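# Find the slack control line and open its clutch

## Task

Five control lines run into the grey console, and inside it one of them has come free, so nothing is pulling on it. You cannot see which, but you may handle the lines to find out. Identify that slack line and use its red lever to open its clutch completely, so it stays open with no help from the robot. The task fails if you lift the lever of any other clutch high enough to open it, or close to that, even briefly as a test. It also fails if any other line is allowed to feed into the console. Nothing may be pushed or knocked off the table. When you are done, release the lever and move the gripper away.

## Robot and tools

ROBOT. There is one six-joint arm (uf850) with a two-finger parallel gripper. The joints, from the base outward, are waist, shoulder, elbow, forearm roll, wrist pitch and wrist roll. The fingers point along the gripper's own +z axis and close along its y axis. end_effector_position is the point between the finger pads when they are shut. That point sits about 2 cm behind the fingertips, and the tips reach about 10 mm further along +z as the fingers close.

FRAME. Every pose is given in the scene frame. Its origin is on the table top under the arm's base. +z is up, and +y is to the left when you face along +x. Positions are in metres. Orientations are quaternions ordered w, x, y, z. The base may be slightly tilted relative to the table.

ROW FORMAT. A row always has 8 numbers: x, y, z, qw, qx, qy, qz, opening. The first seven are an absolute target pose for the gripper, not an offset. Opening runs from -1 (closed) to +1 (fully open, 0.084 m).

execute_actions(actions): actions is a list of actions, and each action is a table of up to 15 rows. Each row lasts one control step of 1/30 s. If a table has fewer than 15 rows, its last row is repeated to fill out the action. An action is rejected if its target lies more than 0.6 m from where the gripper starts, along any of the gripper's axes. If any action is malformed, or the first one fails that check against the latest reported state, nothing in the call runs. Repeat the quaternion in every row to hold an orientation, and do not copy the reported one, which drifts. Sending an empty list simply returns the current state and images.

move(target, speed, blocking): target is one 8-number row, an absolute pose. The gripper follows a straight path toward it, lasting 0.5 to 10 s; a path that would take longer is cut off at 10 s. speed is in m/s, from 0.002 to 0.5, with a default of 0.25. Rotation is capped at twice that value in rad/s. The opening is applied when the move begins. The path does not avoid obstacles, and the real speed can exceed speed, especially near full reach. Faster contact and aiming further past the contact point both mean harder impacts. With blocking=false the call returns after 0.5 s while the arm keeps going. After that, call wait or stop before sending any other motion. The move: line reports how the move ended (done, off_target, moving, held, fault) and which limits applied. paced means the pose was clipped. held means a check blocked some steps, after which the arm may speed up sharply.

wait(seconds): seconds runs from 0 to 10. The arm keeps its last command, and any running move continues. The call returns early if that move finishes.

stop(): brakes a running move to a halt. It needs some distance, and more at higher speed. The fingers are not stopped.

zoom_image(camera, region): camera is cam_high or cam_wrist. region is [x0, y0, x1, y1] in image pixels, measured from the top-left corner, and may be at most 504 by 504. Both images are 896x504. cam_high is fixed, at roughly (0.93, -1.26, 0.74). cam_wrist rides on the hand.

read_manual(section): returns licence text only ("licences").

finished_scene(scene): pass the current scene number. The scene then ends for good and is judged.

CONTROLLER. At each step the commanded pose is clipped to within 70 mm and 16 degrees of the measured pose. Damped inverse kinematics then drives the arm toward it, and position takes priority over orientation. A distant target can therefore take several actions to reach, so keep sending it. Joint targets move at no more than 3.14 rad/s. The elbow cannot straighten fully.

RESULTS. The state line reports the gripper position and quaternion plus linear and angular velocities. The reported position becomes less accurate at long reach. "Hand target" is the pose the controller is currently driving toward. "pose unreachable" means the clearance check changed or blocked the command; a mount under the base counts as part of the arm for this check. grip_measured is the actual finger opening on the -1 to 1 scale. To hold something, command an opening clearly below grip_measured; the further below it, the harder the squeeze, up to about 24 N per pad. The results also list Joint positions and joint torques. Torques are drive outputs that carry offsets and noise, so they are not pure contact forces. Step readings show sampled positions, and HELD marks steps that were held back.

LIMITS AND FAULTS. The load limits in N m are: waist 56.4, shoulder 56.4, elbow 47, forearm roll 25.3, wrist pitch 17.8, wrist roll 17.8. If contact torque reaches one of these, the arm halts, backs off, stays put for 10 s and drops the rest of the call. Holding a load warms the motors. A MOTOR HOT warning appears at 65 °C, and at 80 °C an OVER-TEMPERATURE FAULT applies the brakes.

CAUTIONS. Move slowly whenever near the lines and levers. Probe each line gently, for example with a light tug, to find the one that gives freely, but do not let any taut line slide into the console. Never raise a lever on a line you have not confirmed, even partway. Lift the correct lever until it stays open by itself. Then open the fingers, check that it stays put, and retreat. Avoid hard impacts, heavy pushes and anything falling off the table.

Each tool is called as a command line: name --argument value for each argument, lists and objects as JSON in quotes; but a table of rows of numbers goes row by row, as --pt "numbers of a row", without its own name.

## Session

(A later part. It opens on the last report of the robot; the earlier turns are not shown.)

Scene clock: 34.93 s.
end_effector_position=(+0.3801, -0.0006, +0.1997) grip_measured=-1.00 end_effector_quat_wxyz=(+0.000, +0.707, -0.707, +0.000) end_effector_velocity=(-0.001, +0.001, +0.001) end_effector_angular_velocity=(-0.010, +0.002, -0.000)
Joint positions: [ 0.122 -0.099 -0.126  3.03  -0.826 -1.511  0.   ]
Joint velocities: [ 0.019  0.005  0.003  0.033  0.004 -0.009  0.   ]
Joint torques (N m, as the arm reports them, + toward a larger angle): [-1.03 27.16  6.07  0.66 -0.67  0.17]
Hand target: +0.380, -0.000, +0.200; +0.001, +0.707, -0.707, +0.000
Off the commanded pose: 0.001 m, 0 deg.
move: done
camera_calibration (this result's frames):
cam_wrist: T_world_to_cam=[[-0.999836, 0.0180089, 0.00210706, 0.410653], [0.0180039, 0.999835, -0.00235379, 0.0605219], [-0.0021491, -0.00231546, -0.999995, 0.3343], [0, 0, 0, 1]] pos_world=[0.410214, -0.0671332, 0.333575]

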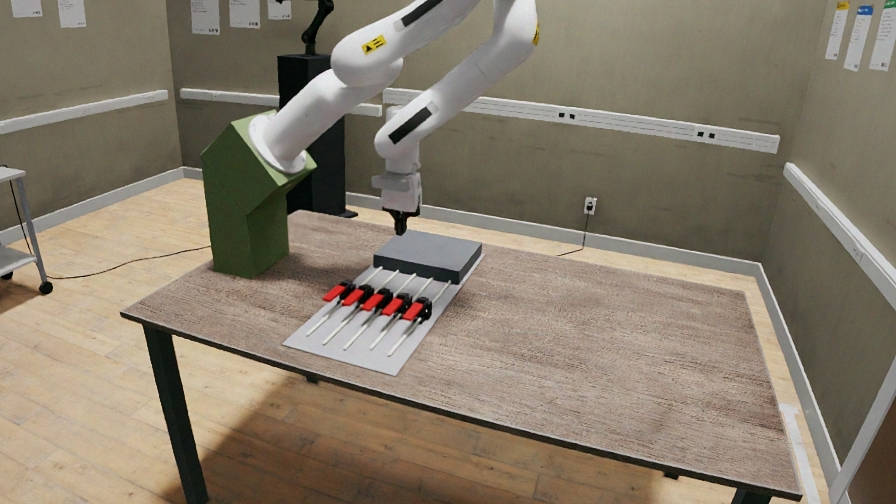

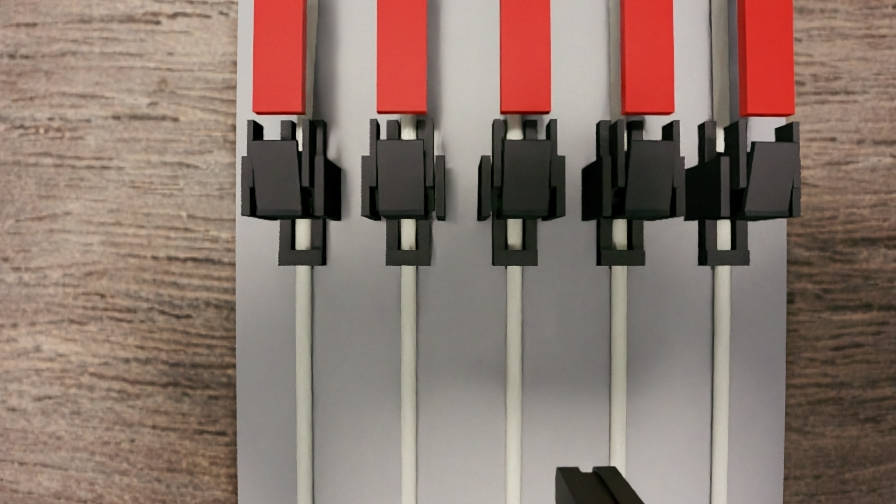

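move --target '[0.461,0.01,0.06,0,0.707,-0.707,0,-1]'

move --target '[0.461,0.01,0.024,0,0.707,-0.707,0,-1]' --speed 0.05

move --target '[0.486,0.01,0.024,0,0.707,-0.707,0,-1]' --speed 0.03

move --target '[0.436,0.01,0.024,0,0.707,-0.707,0,-1]' --speed 0.03

Scene clock: 43.57 s.
end_effector_position=(+0.4610, +0.0097, +0.0602) grip_measured=-1.00 end_effector_quat_wxyz=(+0.000, +0.707, -0.707, -0.000) end_effector_velocity=(+0.001, +0.000, -0.002) end_effector_angular_velocity=(+0.001, -0.001, +0.001)
Joint positions: [ 0.186 -0.465 -0.543  3.092 -0.774 -1.509  0.   ]
Joint velocities: [-0.    -0.004 -0.005 -0.001 -0.    -0.     0.   ]
Joint torques (N m, as the arm reports them, + toward a larger angle): [-0.5  27.8   6.26  1.33 -0.68  0.49]
Hand target: +0.461, +0.010, +0.060; -0.000, +0.707, -0.707, -0.000
Off the commanded pose: 0.000 m, 0 deg.
move: done
camera_calibration (this result's frames):
cam_wrist: T_world_to_cam=[[-0.999825, 0.0186435, 0.00177103, 0.49162], [0.0186405, 0.999825, -0.00173247, 0.0481148], [-0.00180302, -0.00169915, -0.999997, 0.194876], [0, 0, 0, 1]] pos_world=[0.490989, -0.0569407, 0.194088]

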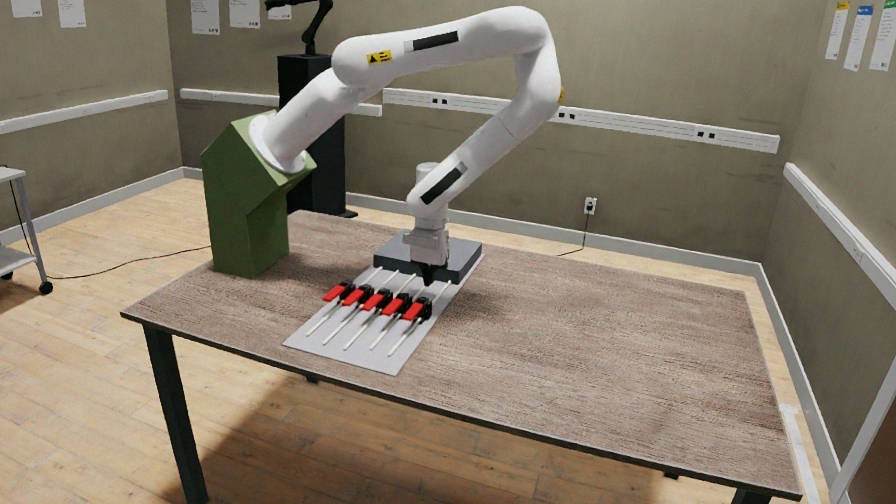

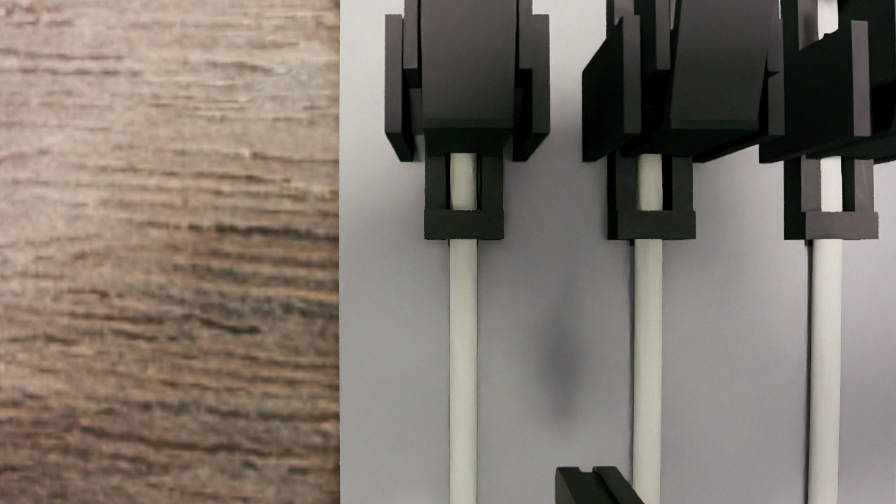

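Scene clock: 44.70 s.
end_effector_position=(+0.4610, +0.0099, +0.0242) grip_measured=-1.00 end_effector_quat_wxyz=(+0.000, +0.707, -0.707, +0.000) end_effector_velocity=(-0.000, +0.001, -0.002) end_effector_angular_velocity=(+0.001, +0.001, +0.000)
Joint positions: [ 0.19  -0.569 -0.628  3.098 -0.794 -1.511  0.   ]
Joint velocities: [ 0.001 -0.005 -0.004  0.    -0.     0.     0.   ]
Joint torques (N m, as the arm reports them, + toward a larger angle): [-1.52 28.98  6.45  1.02 -0.63  0.69]
Hand target: +0.461, +0.010, +0.024; +0.000, +0.707, -0.707, +0.000
Off the commanded pose: 0.000 m, 0 deg.
move: done
camera_calibration (this result's frames):
cam_wrist: T_world_to_cam=[[-0.999827, 0.0185334, 0.00162196, 0.491767], [0.0185304, 0.999827, -0.00181576, 0.0478332], [-0.00165533, -0.00178539, -0.999997, 0.158751], [0, 0, 0, 1]] pos_world=[0.491059, -0.0566556, 0.15804]

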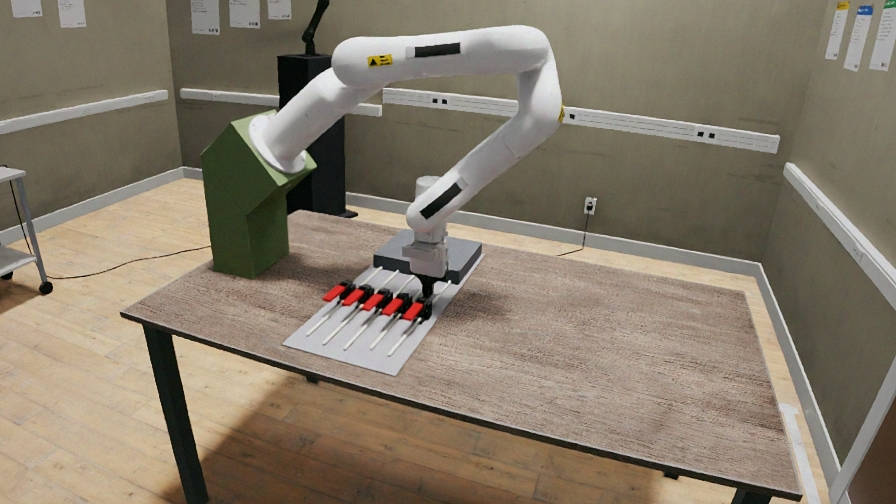

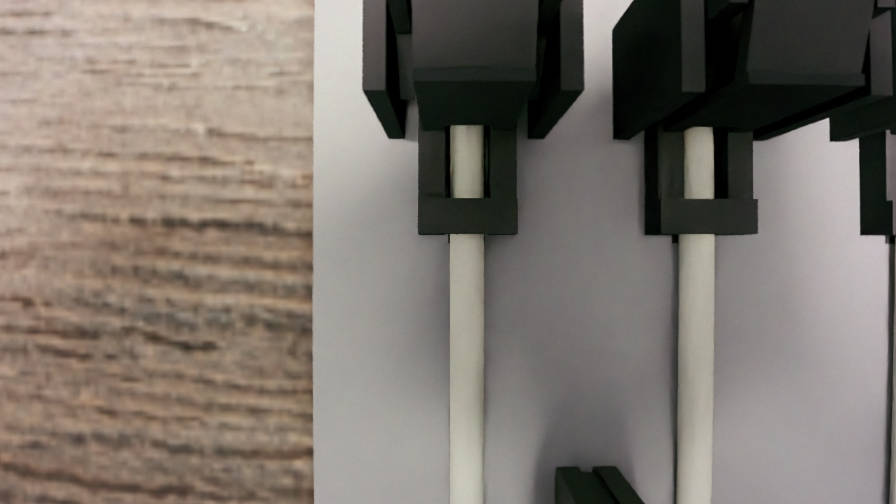

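Scene clock: 45.87 s.
end_effector_position=(+0.4856, +0.0100, +0.0240) grip_measured=-1.00 end_effector_quat_wxyz=(+0.000, +0.707, -0.707, -0.000) end_effector_velocity=(+0.002, -0.000, +0.000) end_effector_angular_velocity=(-0.001, -0.001, -0.001)
Joint positions: [ 0.188 -0.539 -0.662  3.092 -0.729 -1.506  0.   ]
Joint velocities: [-0.     0.003 -0.002  0.001  0.005  0.001  0.   ]
Joint torques (N m, as the arm reports them, + toward a larger angle): [-1.11 32.87  3.62  0.85 -0.8   0.4 ]
Hand target: +0.486, +0.010, +0.024; -0.000, +0.707, -0.707, -0.000
Off the commanded pose: 0.000 m, 0 deg.
move: done
camera_calibration (this result's frames):
cam_wrist: T_world_to_cam=[[-0.999822, 0.0187538, 0.00220539, 0.516262], [0.01875, 0.999823, -0.00171676, 0.0472353], [-0.00223719, -0.00167511, -0.999996, 0.158885], [0, 0, 0, 1]] pos_world=[0.51564, -0.0566427, 0.157827]

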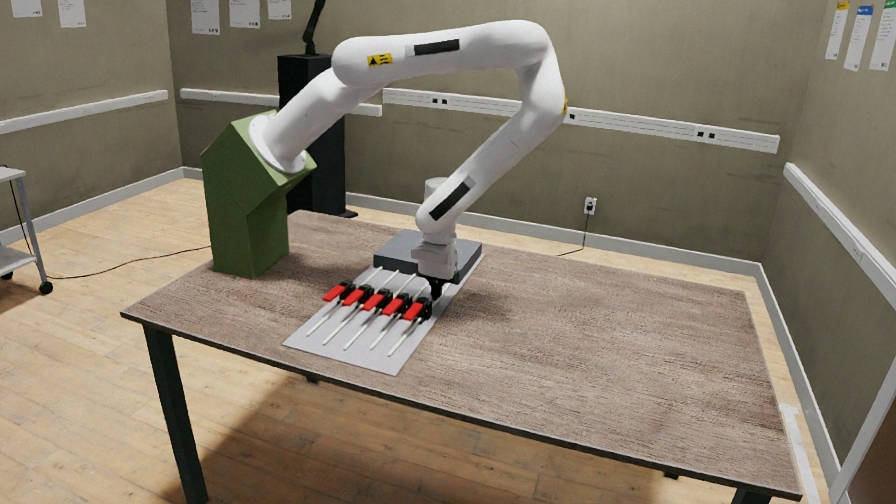

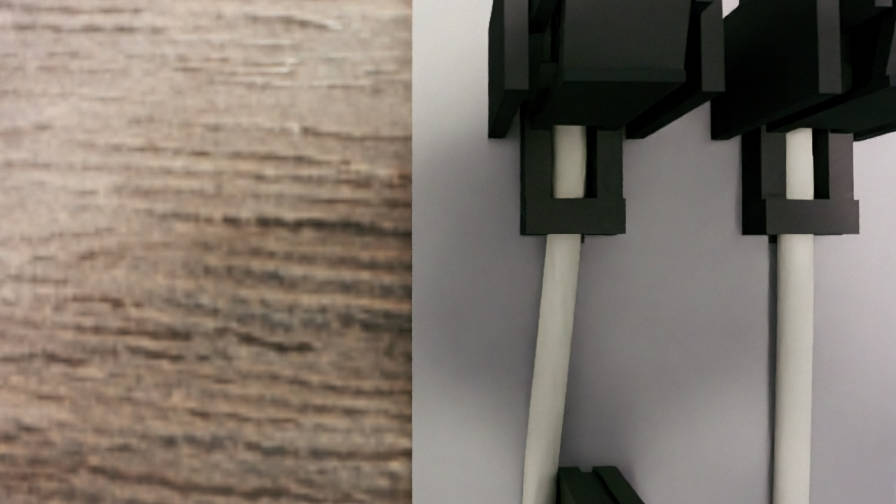

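Scene clock: 47.83 s.
end_effector_position=(+0.4365, +0.0100, +0.0240) grip_measured=-1.00 end_effector_quat_wxyz=(-0.000, +0.707, -0.707, +0.000) end_effector_velocity=(-0.002, -0.000, -0.000) end_effector_angular_velocity=(+0.001, +0.001, +0.001)
Joint positions: [ 0.192 -0.606 -0.598  3.103 -0.861 -1.515  0.   ]
Joint velocities: [-0.    -0.004  0.001 -0.001 -0.005 -0.001  0.   ]
Joint torques (N m, as the arm reports them, + toward a larger angle): [-0.14 27.35  7.25  0.66 -0.14  0.66]
Hand target: +0.436, +0.010, +0.024; +0.000, +0.707, -0.707, +0.000
Off the commanded pose: 0.001 m, 0 deg.
move: done
camera_calibration (this result's frames):
cam_wrist: T_world_to_cam=[[-0.999831, 0.0183387, 0.000990949, 0.467254], [0.0183367, 0.99983, -0.00205138, 0.0483371], [-0.0010284, -0.00203286, -0.999997, 0.158283], [0, 0, 0, 1]] pos_world=[0.466452, -0.0565759, 0.157919]

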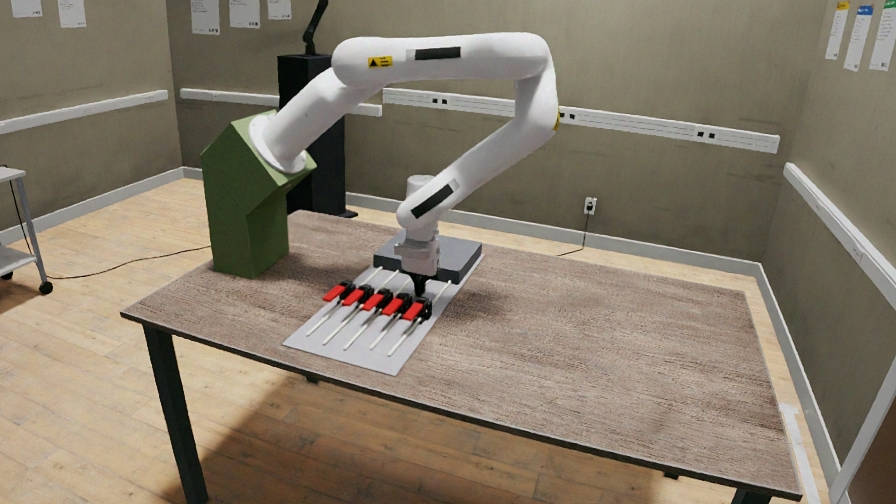

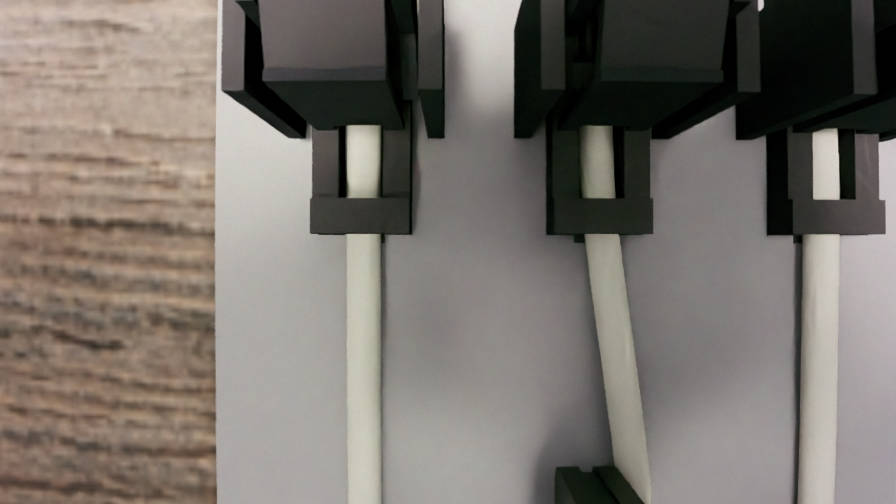

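Line 1 sprang back. Continue.

execute_actions --actions '[[[0.461,0.01,0.024,0,0.707,-0.707,0,-1]],[[0.461,0.01,0.05,0,0.707,-0.707,0,-1]]]'

move --target '[0.351,0.01,0.05,0,0.707,-0.707,0,-1]'

move --target '[0.351,0.01,0.024,0,0.707,-0.707,0,-1]' --speed 0.05

move --target '[0.378,0.01,0.024,0,0.707,-0.707,0,-1]' --speed 0.04

move --target '[0.324,0.01,0.024,0,0.707,-0.707,0,-1]' --speed 0.04

execute_actions --actions '[[[0.351,0.01,0.024,0,0.707,-0.707,0,-1]],[[0.351,0.01,0.08,0,0.707,-0.707,0,-1]],[[0.351,0.03,0.14,0,0.707,-0.707,0,-1]]]'

Scene clock: 54.93 s.
end_effector_position=(+0.4609, +0.0100, +0.0496) grip_measured=-1.00 end_effector_quat_wxyz=(-0.000, +0.707, -0.707, -0.000) end_effector_velocity=(+0.001, -0.001, +0.004) end_effector_angular_velocity=(-0.003, +0.000, -0.003)
Joint positions: [ 0.188 -0.497 -0.568  3.095 -0.782 -1.51   0.   ]
Joint velocities: [-0.001  0.012  0.007  0.002  0.004  0.001  0.   ]
Joint torques (N m, as the arm reports them, + toward a larger angle): [-0.56 29.13  5.13  1.04 -0.73  0.56]
Hand target: +0.461, +0.010, +0.050; -0.000, +0.707, -0.707, -0.000
Off the commanded pose: 0.000 m, 0 deg.
Step readings (end_effector_position; steps 1 to 15: 1st action; 16 to 30: 2nd action):
0: (+0.4360, +0.0100, +0.0241)
1: (+0.4361, +0.0100, +0.0241)
2: (+0.4366, +0.0100, +0.0241)
4: (+0.4447, +0.0100, +0.0242)
8: (+0.4582, +0.0100, +0.0242)
15: (+0.4604, +0.0100, +0.0240)
16: (+0.4605, +0.0100, +0.0240)
17: (+0.4605, +0.0100, +0.0249)
19: (+0.4604, +0.0100, +0.0333)
23: (+0.4607, +0.0100, +0.0456)
30: end_effector_position above
camera_calibration (this result's frames):
cam_wrist: T_world_to_cam=[[-0.999826, 0.0185955, 0.00168044, 0.491589], [0.0185926, 0.999826, -0.00173605, 0.0477412], [-0.00171243, -0.00170451, -0.999997, 0.184178], [0, 0, 0, 1]] pos_world=[0.490931, -0.0565602, 0.183434]

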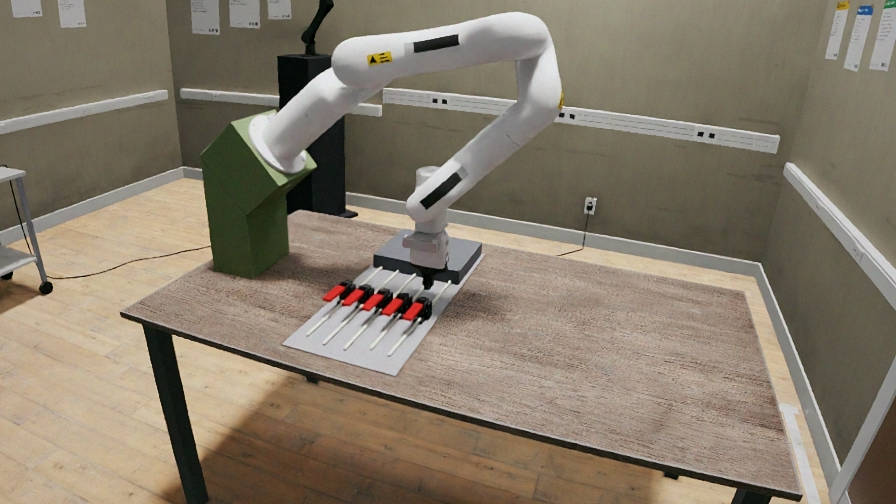

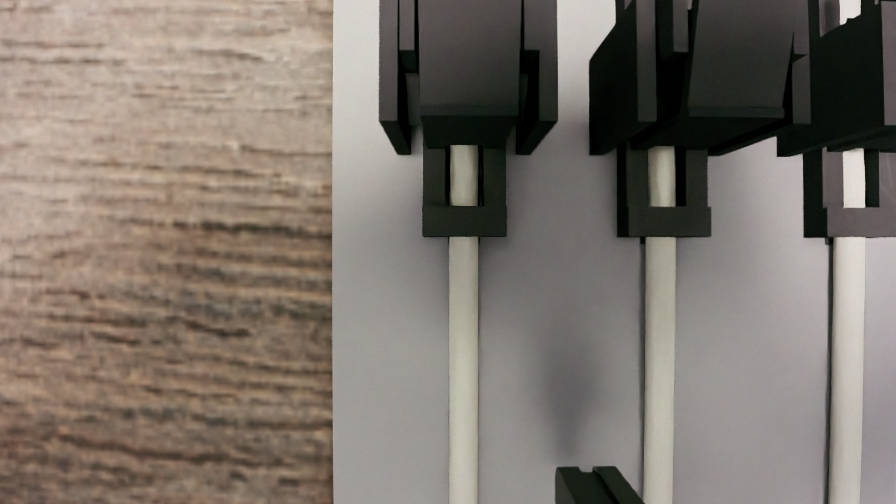

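Scene clock: 55.97 s.
end_effector_position=(+0.3516, +0.0100, +0.0501) grip_measured=-1.00 end_effector_quat_wxyz=(+0.000, +0.707, -0.707, +0.000) end_effector_velocity=(-0.005, +0.001, +0.000) end_effector_angular_velocity=(+0.001, +0.002, +0.001)
Joint positions: [ 0.199 -0.707 -0.457  3.114 -1.103 -1.525  0.   ]
Joint velocities: [ 0.001 -0.01   0.003  0.    -0.011  0.     0.   ]
Joint torques (N m, as the arm reports them, + toward a larger angle): [-3.39 27.68 10.52  1.61 -0.69  0.42]
Hand target: +0.351, +0.010, +0.050; +0.000, +0.707, -0.707, +0.000
Off the commanded pose: 0.001 m, 0 deg.
move: done
camera_calibration (this result's frames):
cam_wrist: T_world_to_cam=[[-0.99984, 0.0178418, 0.00135919, 0.382328], [0.0178386, 0.999838, -0.00229843, 0.050107], [-0.00139997, -0.00227382, -0.999996, 0.184447], [0, 0, 0, 1]] pos_world=[0.381632, -0.0565009, 0.184042]

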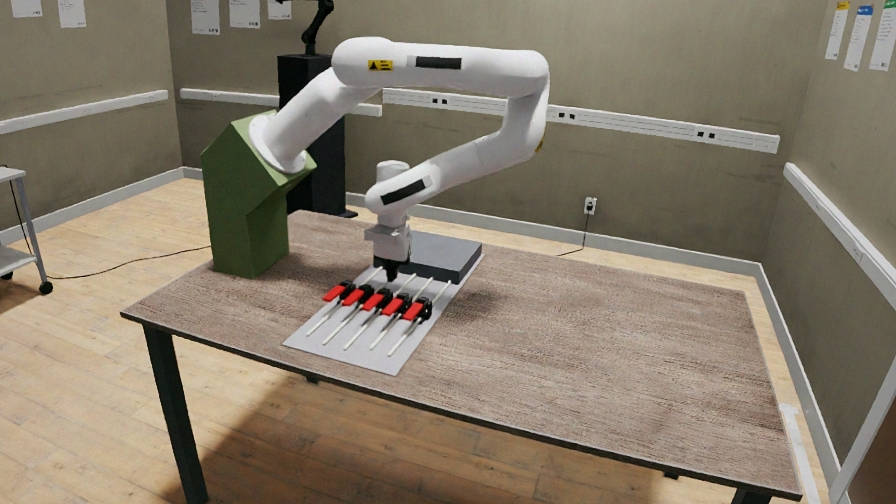

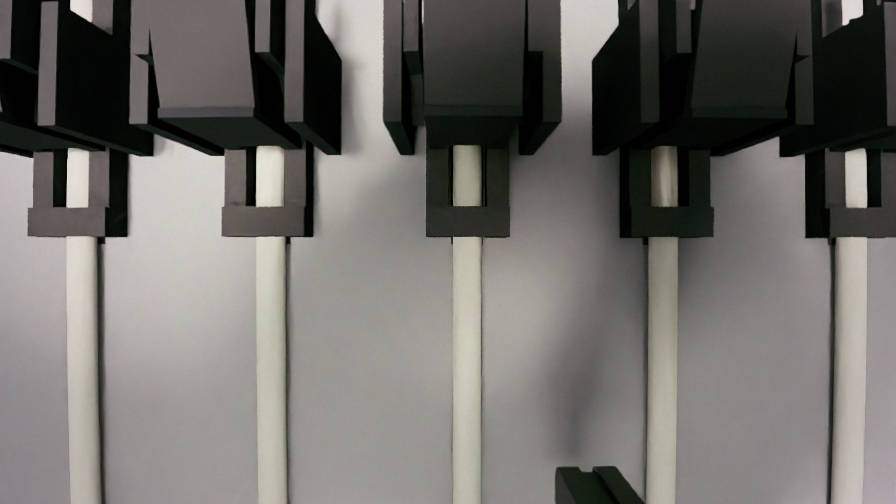

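Scene clock: 56.90 s.
end_effector_position=(+0.3510, +0.0100, +0.0242) grip_measured=-1.00 end_effector_quat_wxyz=(+0.000, +0.707, -0.707, +0.000) end_effector_velocity=(-0.001, -0.000, -0.001) end_effector_angular_velocity=(-0.001, +0.001, -0.000)
Joint positions: [ 0.2   -0.773 -0.524  3.115 -1.102 -1.523  0.   ]
Joint velocities: [ 0.    -0.004 -0.003  0.002  0.    -0.     0.   ]
Joint torques (N m, as the arm reports them, + toward a larger angle): [-2.26 25.24  9.19  1.52 -0.76  0.5 ]
Hand target: +0.351, +0.010, +0.024; +0.000, +0.707, -0.707, -0.000
Off the commanded pose: 0.000 m, 0 deg.
move: done
camera_calibration (this result's frames):
cam_wrist: T_world_to_cam=[[-0.999826, 0.0185716, 0.00165758, 0.381761], [0.0185687, 0.999826, -0.00177665, 0.0498293], [-0.00169029, -0.00174556, -0.999997, 0.158563], [0, 0, 0, 1]] pos_world=[0.381037, -0.0566337, 0.158018]

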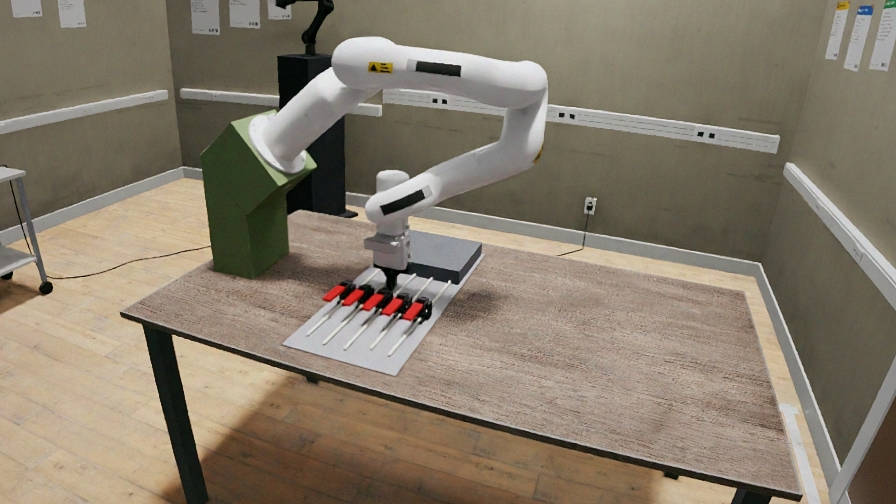

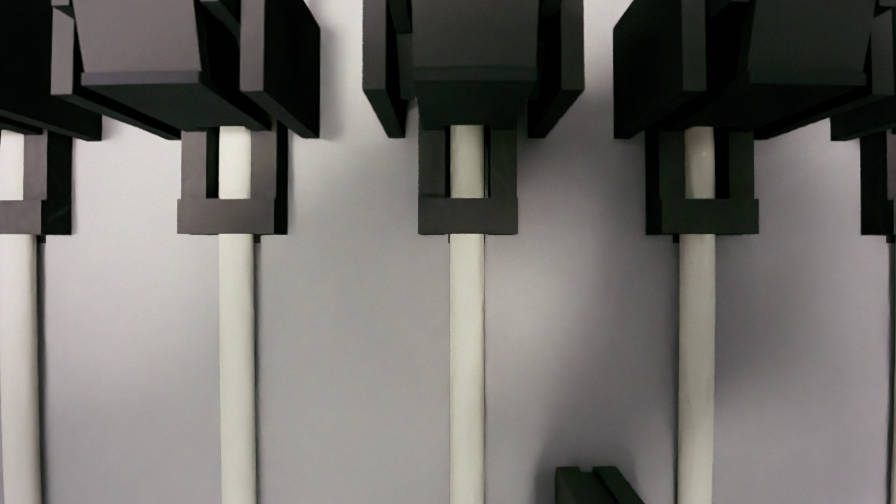

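Scene clock: 57.93 s.
end_effector_position=(+0.3777, +0.0100, +0.0240) grip_measured=-1.00 end_effector_quat_wxyz=(-0.000, +0.707, -0.707, -0.000) end_effector_velocity=(+0.001, +0.000, +0.000) end_effector_angular_velocity=(+0.000, +0.001, +0.000)
Joint positions: [ 0.197 -0.714 -0.542  3.111 -1.025 -1.521  0.   ]
Joint velocities: [-0.     0.004 -0.001 -0.001  0.006  0.     0.   ]
Joint torques (N m, as the arm reports them, + toward a larger angle): [ 0.06 26.83  9.22  1.53 -0.68  0.51]
Hand target: +0.378, +0.010, +0.024; -0.000, +0.707, -0.707, -0.000
Off the commanded pose: 0.000 m, 0 deg.
move: done
camera_calibration (this result's frames):
cam_wrist: T_world_to_cam=[[-0.999822, 0.0187599, 0.00175072, 0.408464], [0.018757, 0.999823, -0.00167076, 0.0492315], [-0.00178176, -0.00163762, -0.999997, 0.158464], [0, 0, 0, 1]] pos_world=[0.407751, -0.0566261, 0.15783]

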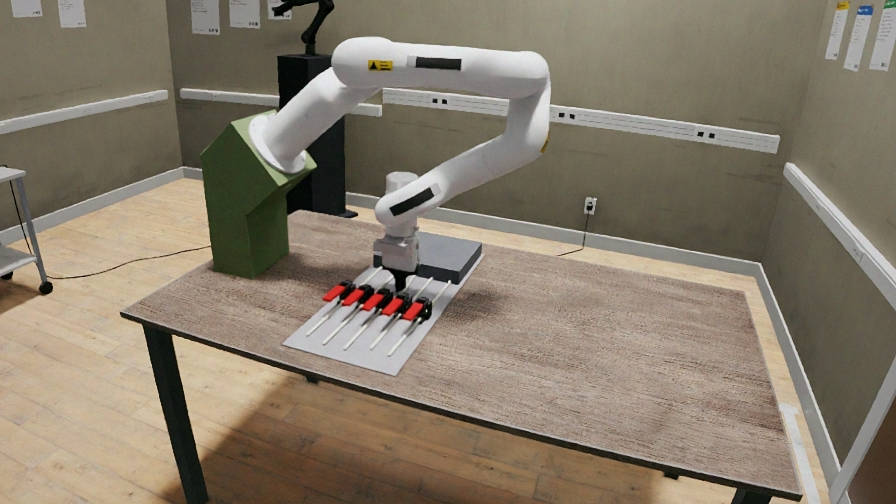

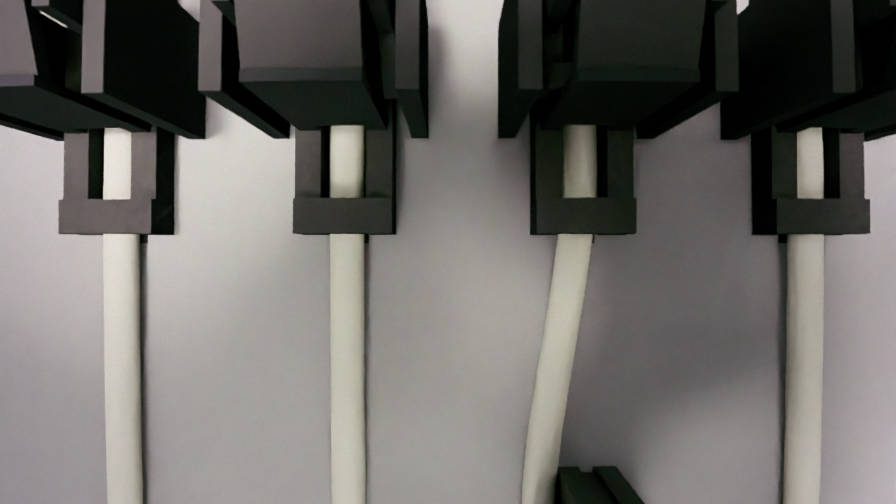

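Scene clock: 59.63 s.
end_effector_position=(+0.3245, +0.0100, +0.0240) grip_measured=-1.00 end_effector_quat_wxyz=(-0.000, +0.707, -0.707, +0.000) end_effector_velocity=(-0.002, +0.000, -0.000) end_effector_angular_velocity=(+0.000, +0.000, -0.000)
Joint positions: [ 0.204 -0.839 -0.511  3.119 -1.181 -1.525  0.   ]
Joint velocities: [ 0.    -0.005  0.    -0.    -0.005  0.     0.   ]
Joint torques (N m, as the arm reports them, + toward a larger angle): [-1.13 21.62 11.55  0.97 -0.12  0.67]
Hand target: +0.324, +0.010, +0.024; +0.000, +0.707, -0.707, +0.000
Off the commanded pose: 0.001 m, 0 deg.
move: done
camera_calibration (this result's frames):
cam_wrist: T_world_to_cam=[[-0.999834, 0.0182098, 0.000970314, 0.355293], [0.0182079, 0.999832, -0.00199208, 0.0504071], [-0.00100643, -0.00197408, -0.999998, 0.158129], [0, 0, 0, 1]] pos_world=[0.354476, -0.0565564, 0.157884]

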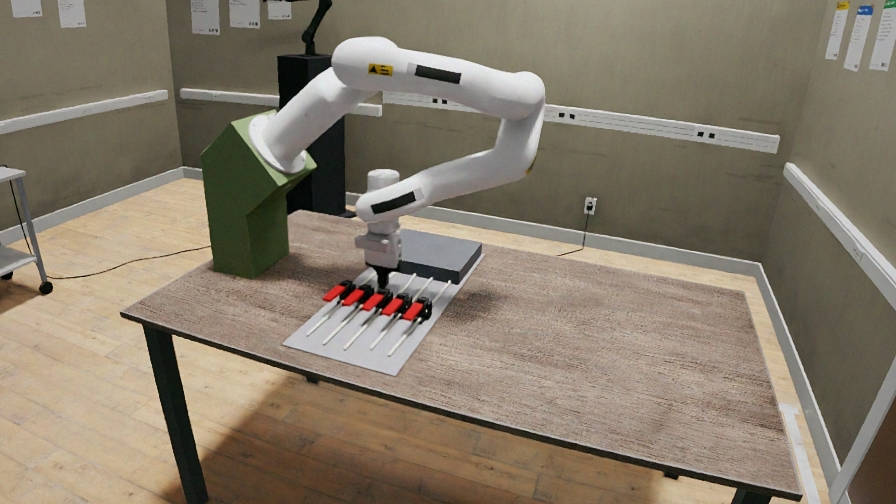

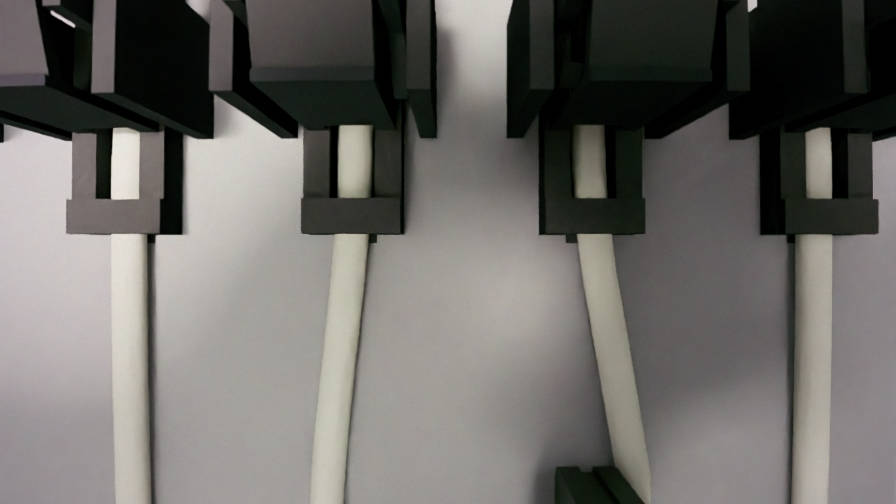

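Scene clock: 61.13 s.
end_effector_position=(+0.3505, +0.0295, +0.1382) grip_measured=-1.00 end_effector_quat_wxyz=(-0.001, +0.707, -0.707, +0.000) end_effector_velocity=(+0.005, +0.005, +0.017) end_effector_angular_velocity=(-0.007, +0.008, +0.000)
Joint positions: [ 0.274 -0.444 -0.237  3.177 -1.06  -1.504  0.   ]
Joint velocities: [0.03  0.085 0.035 0.035 0.059 0.001 0.   ]
Joint torques (N m, as the arm reports them, + toward a larger angle): [ 2.2  24.12 10.83  1.   -0.75  0.64]
Hand target: +0.351, +0.030, +0.140; -0.000, +0.707, -0.707, +0.000
Off the commanded pose: 0.002 m, 0 deg.
Step readings (end_effector_position; steps 1 to 15: 1st action; 16 to 30: 2nd action; 31 to 45: 3rd action):
0: (+0.3245, +0.0100, +0.0240)
1: (+0.3245, +0.0100, +0.0240)
2: (+0.3249, +0.0100, +0.0240)
4: (+0.3330, +0.0100, +0.0242)
8: (+0.3478, +0.0100, +0.0240)
15: (+0.3504, +0.0100, +0.0240)
16: (+0.3505, +0.0100, +0.0241)
17: (+0.3506, +0.0100, +0.0251)
19: (+0.3503, +0.0100, +0.0379)
23: (+0.3485, +0.0100, +0.0668)
30: (+0.3507, +0.0101, +0.0786)
31: (+0.3508, +0.0101, +0.0790)
32: (+0.3508, +0.0104, +0.0803)
34: (+0.3503, +0.0150, +0.0933)
38: (+0.3475, +0.0251, +0.1240)
45: end_effector_position above
camera_calibration (this result's frames):
cam_wrist: T_world_to_cam=[[-0.999823, 0.018795, 0.000556412, 0.380853], [0.0187945, 0.999823, -0.000845243, 0.030272], [-0.0005722, -0.000834637, -0.999999, 0.272174], [0, 0, 0, 1]] pos_world=[0.380372, -0.0371976, 0.271987]

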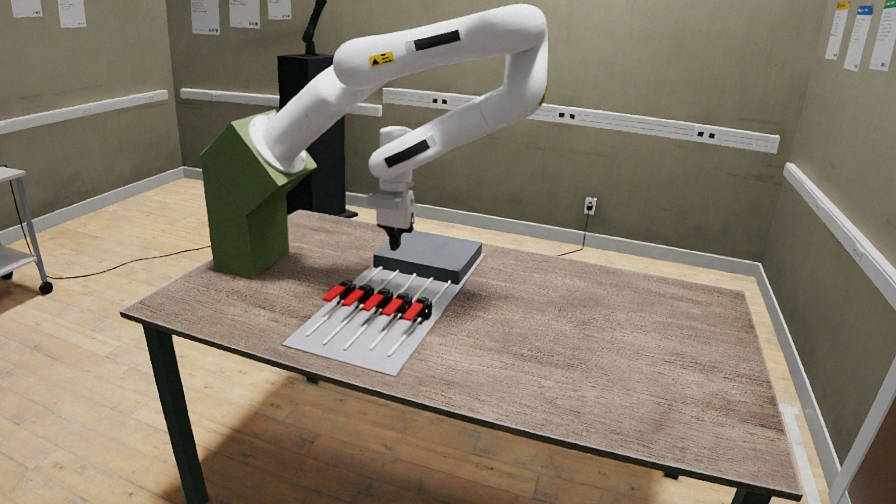

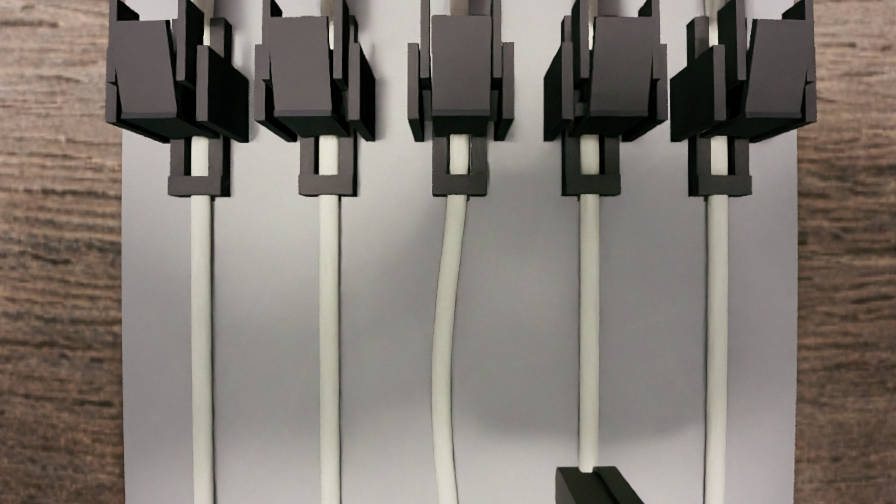

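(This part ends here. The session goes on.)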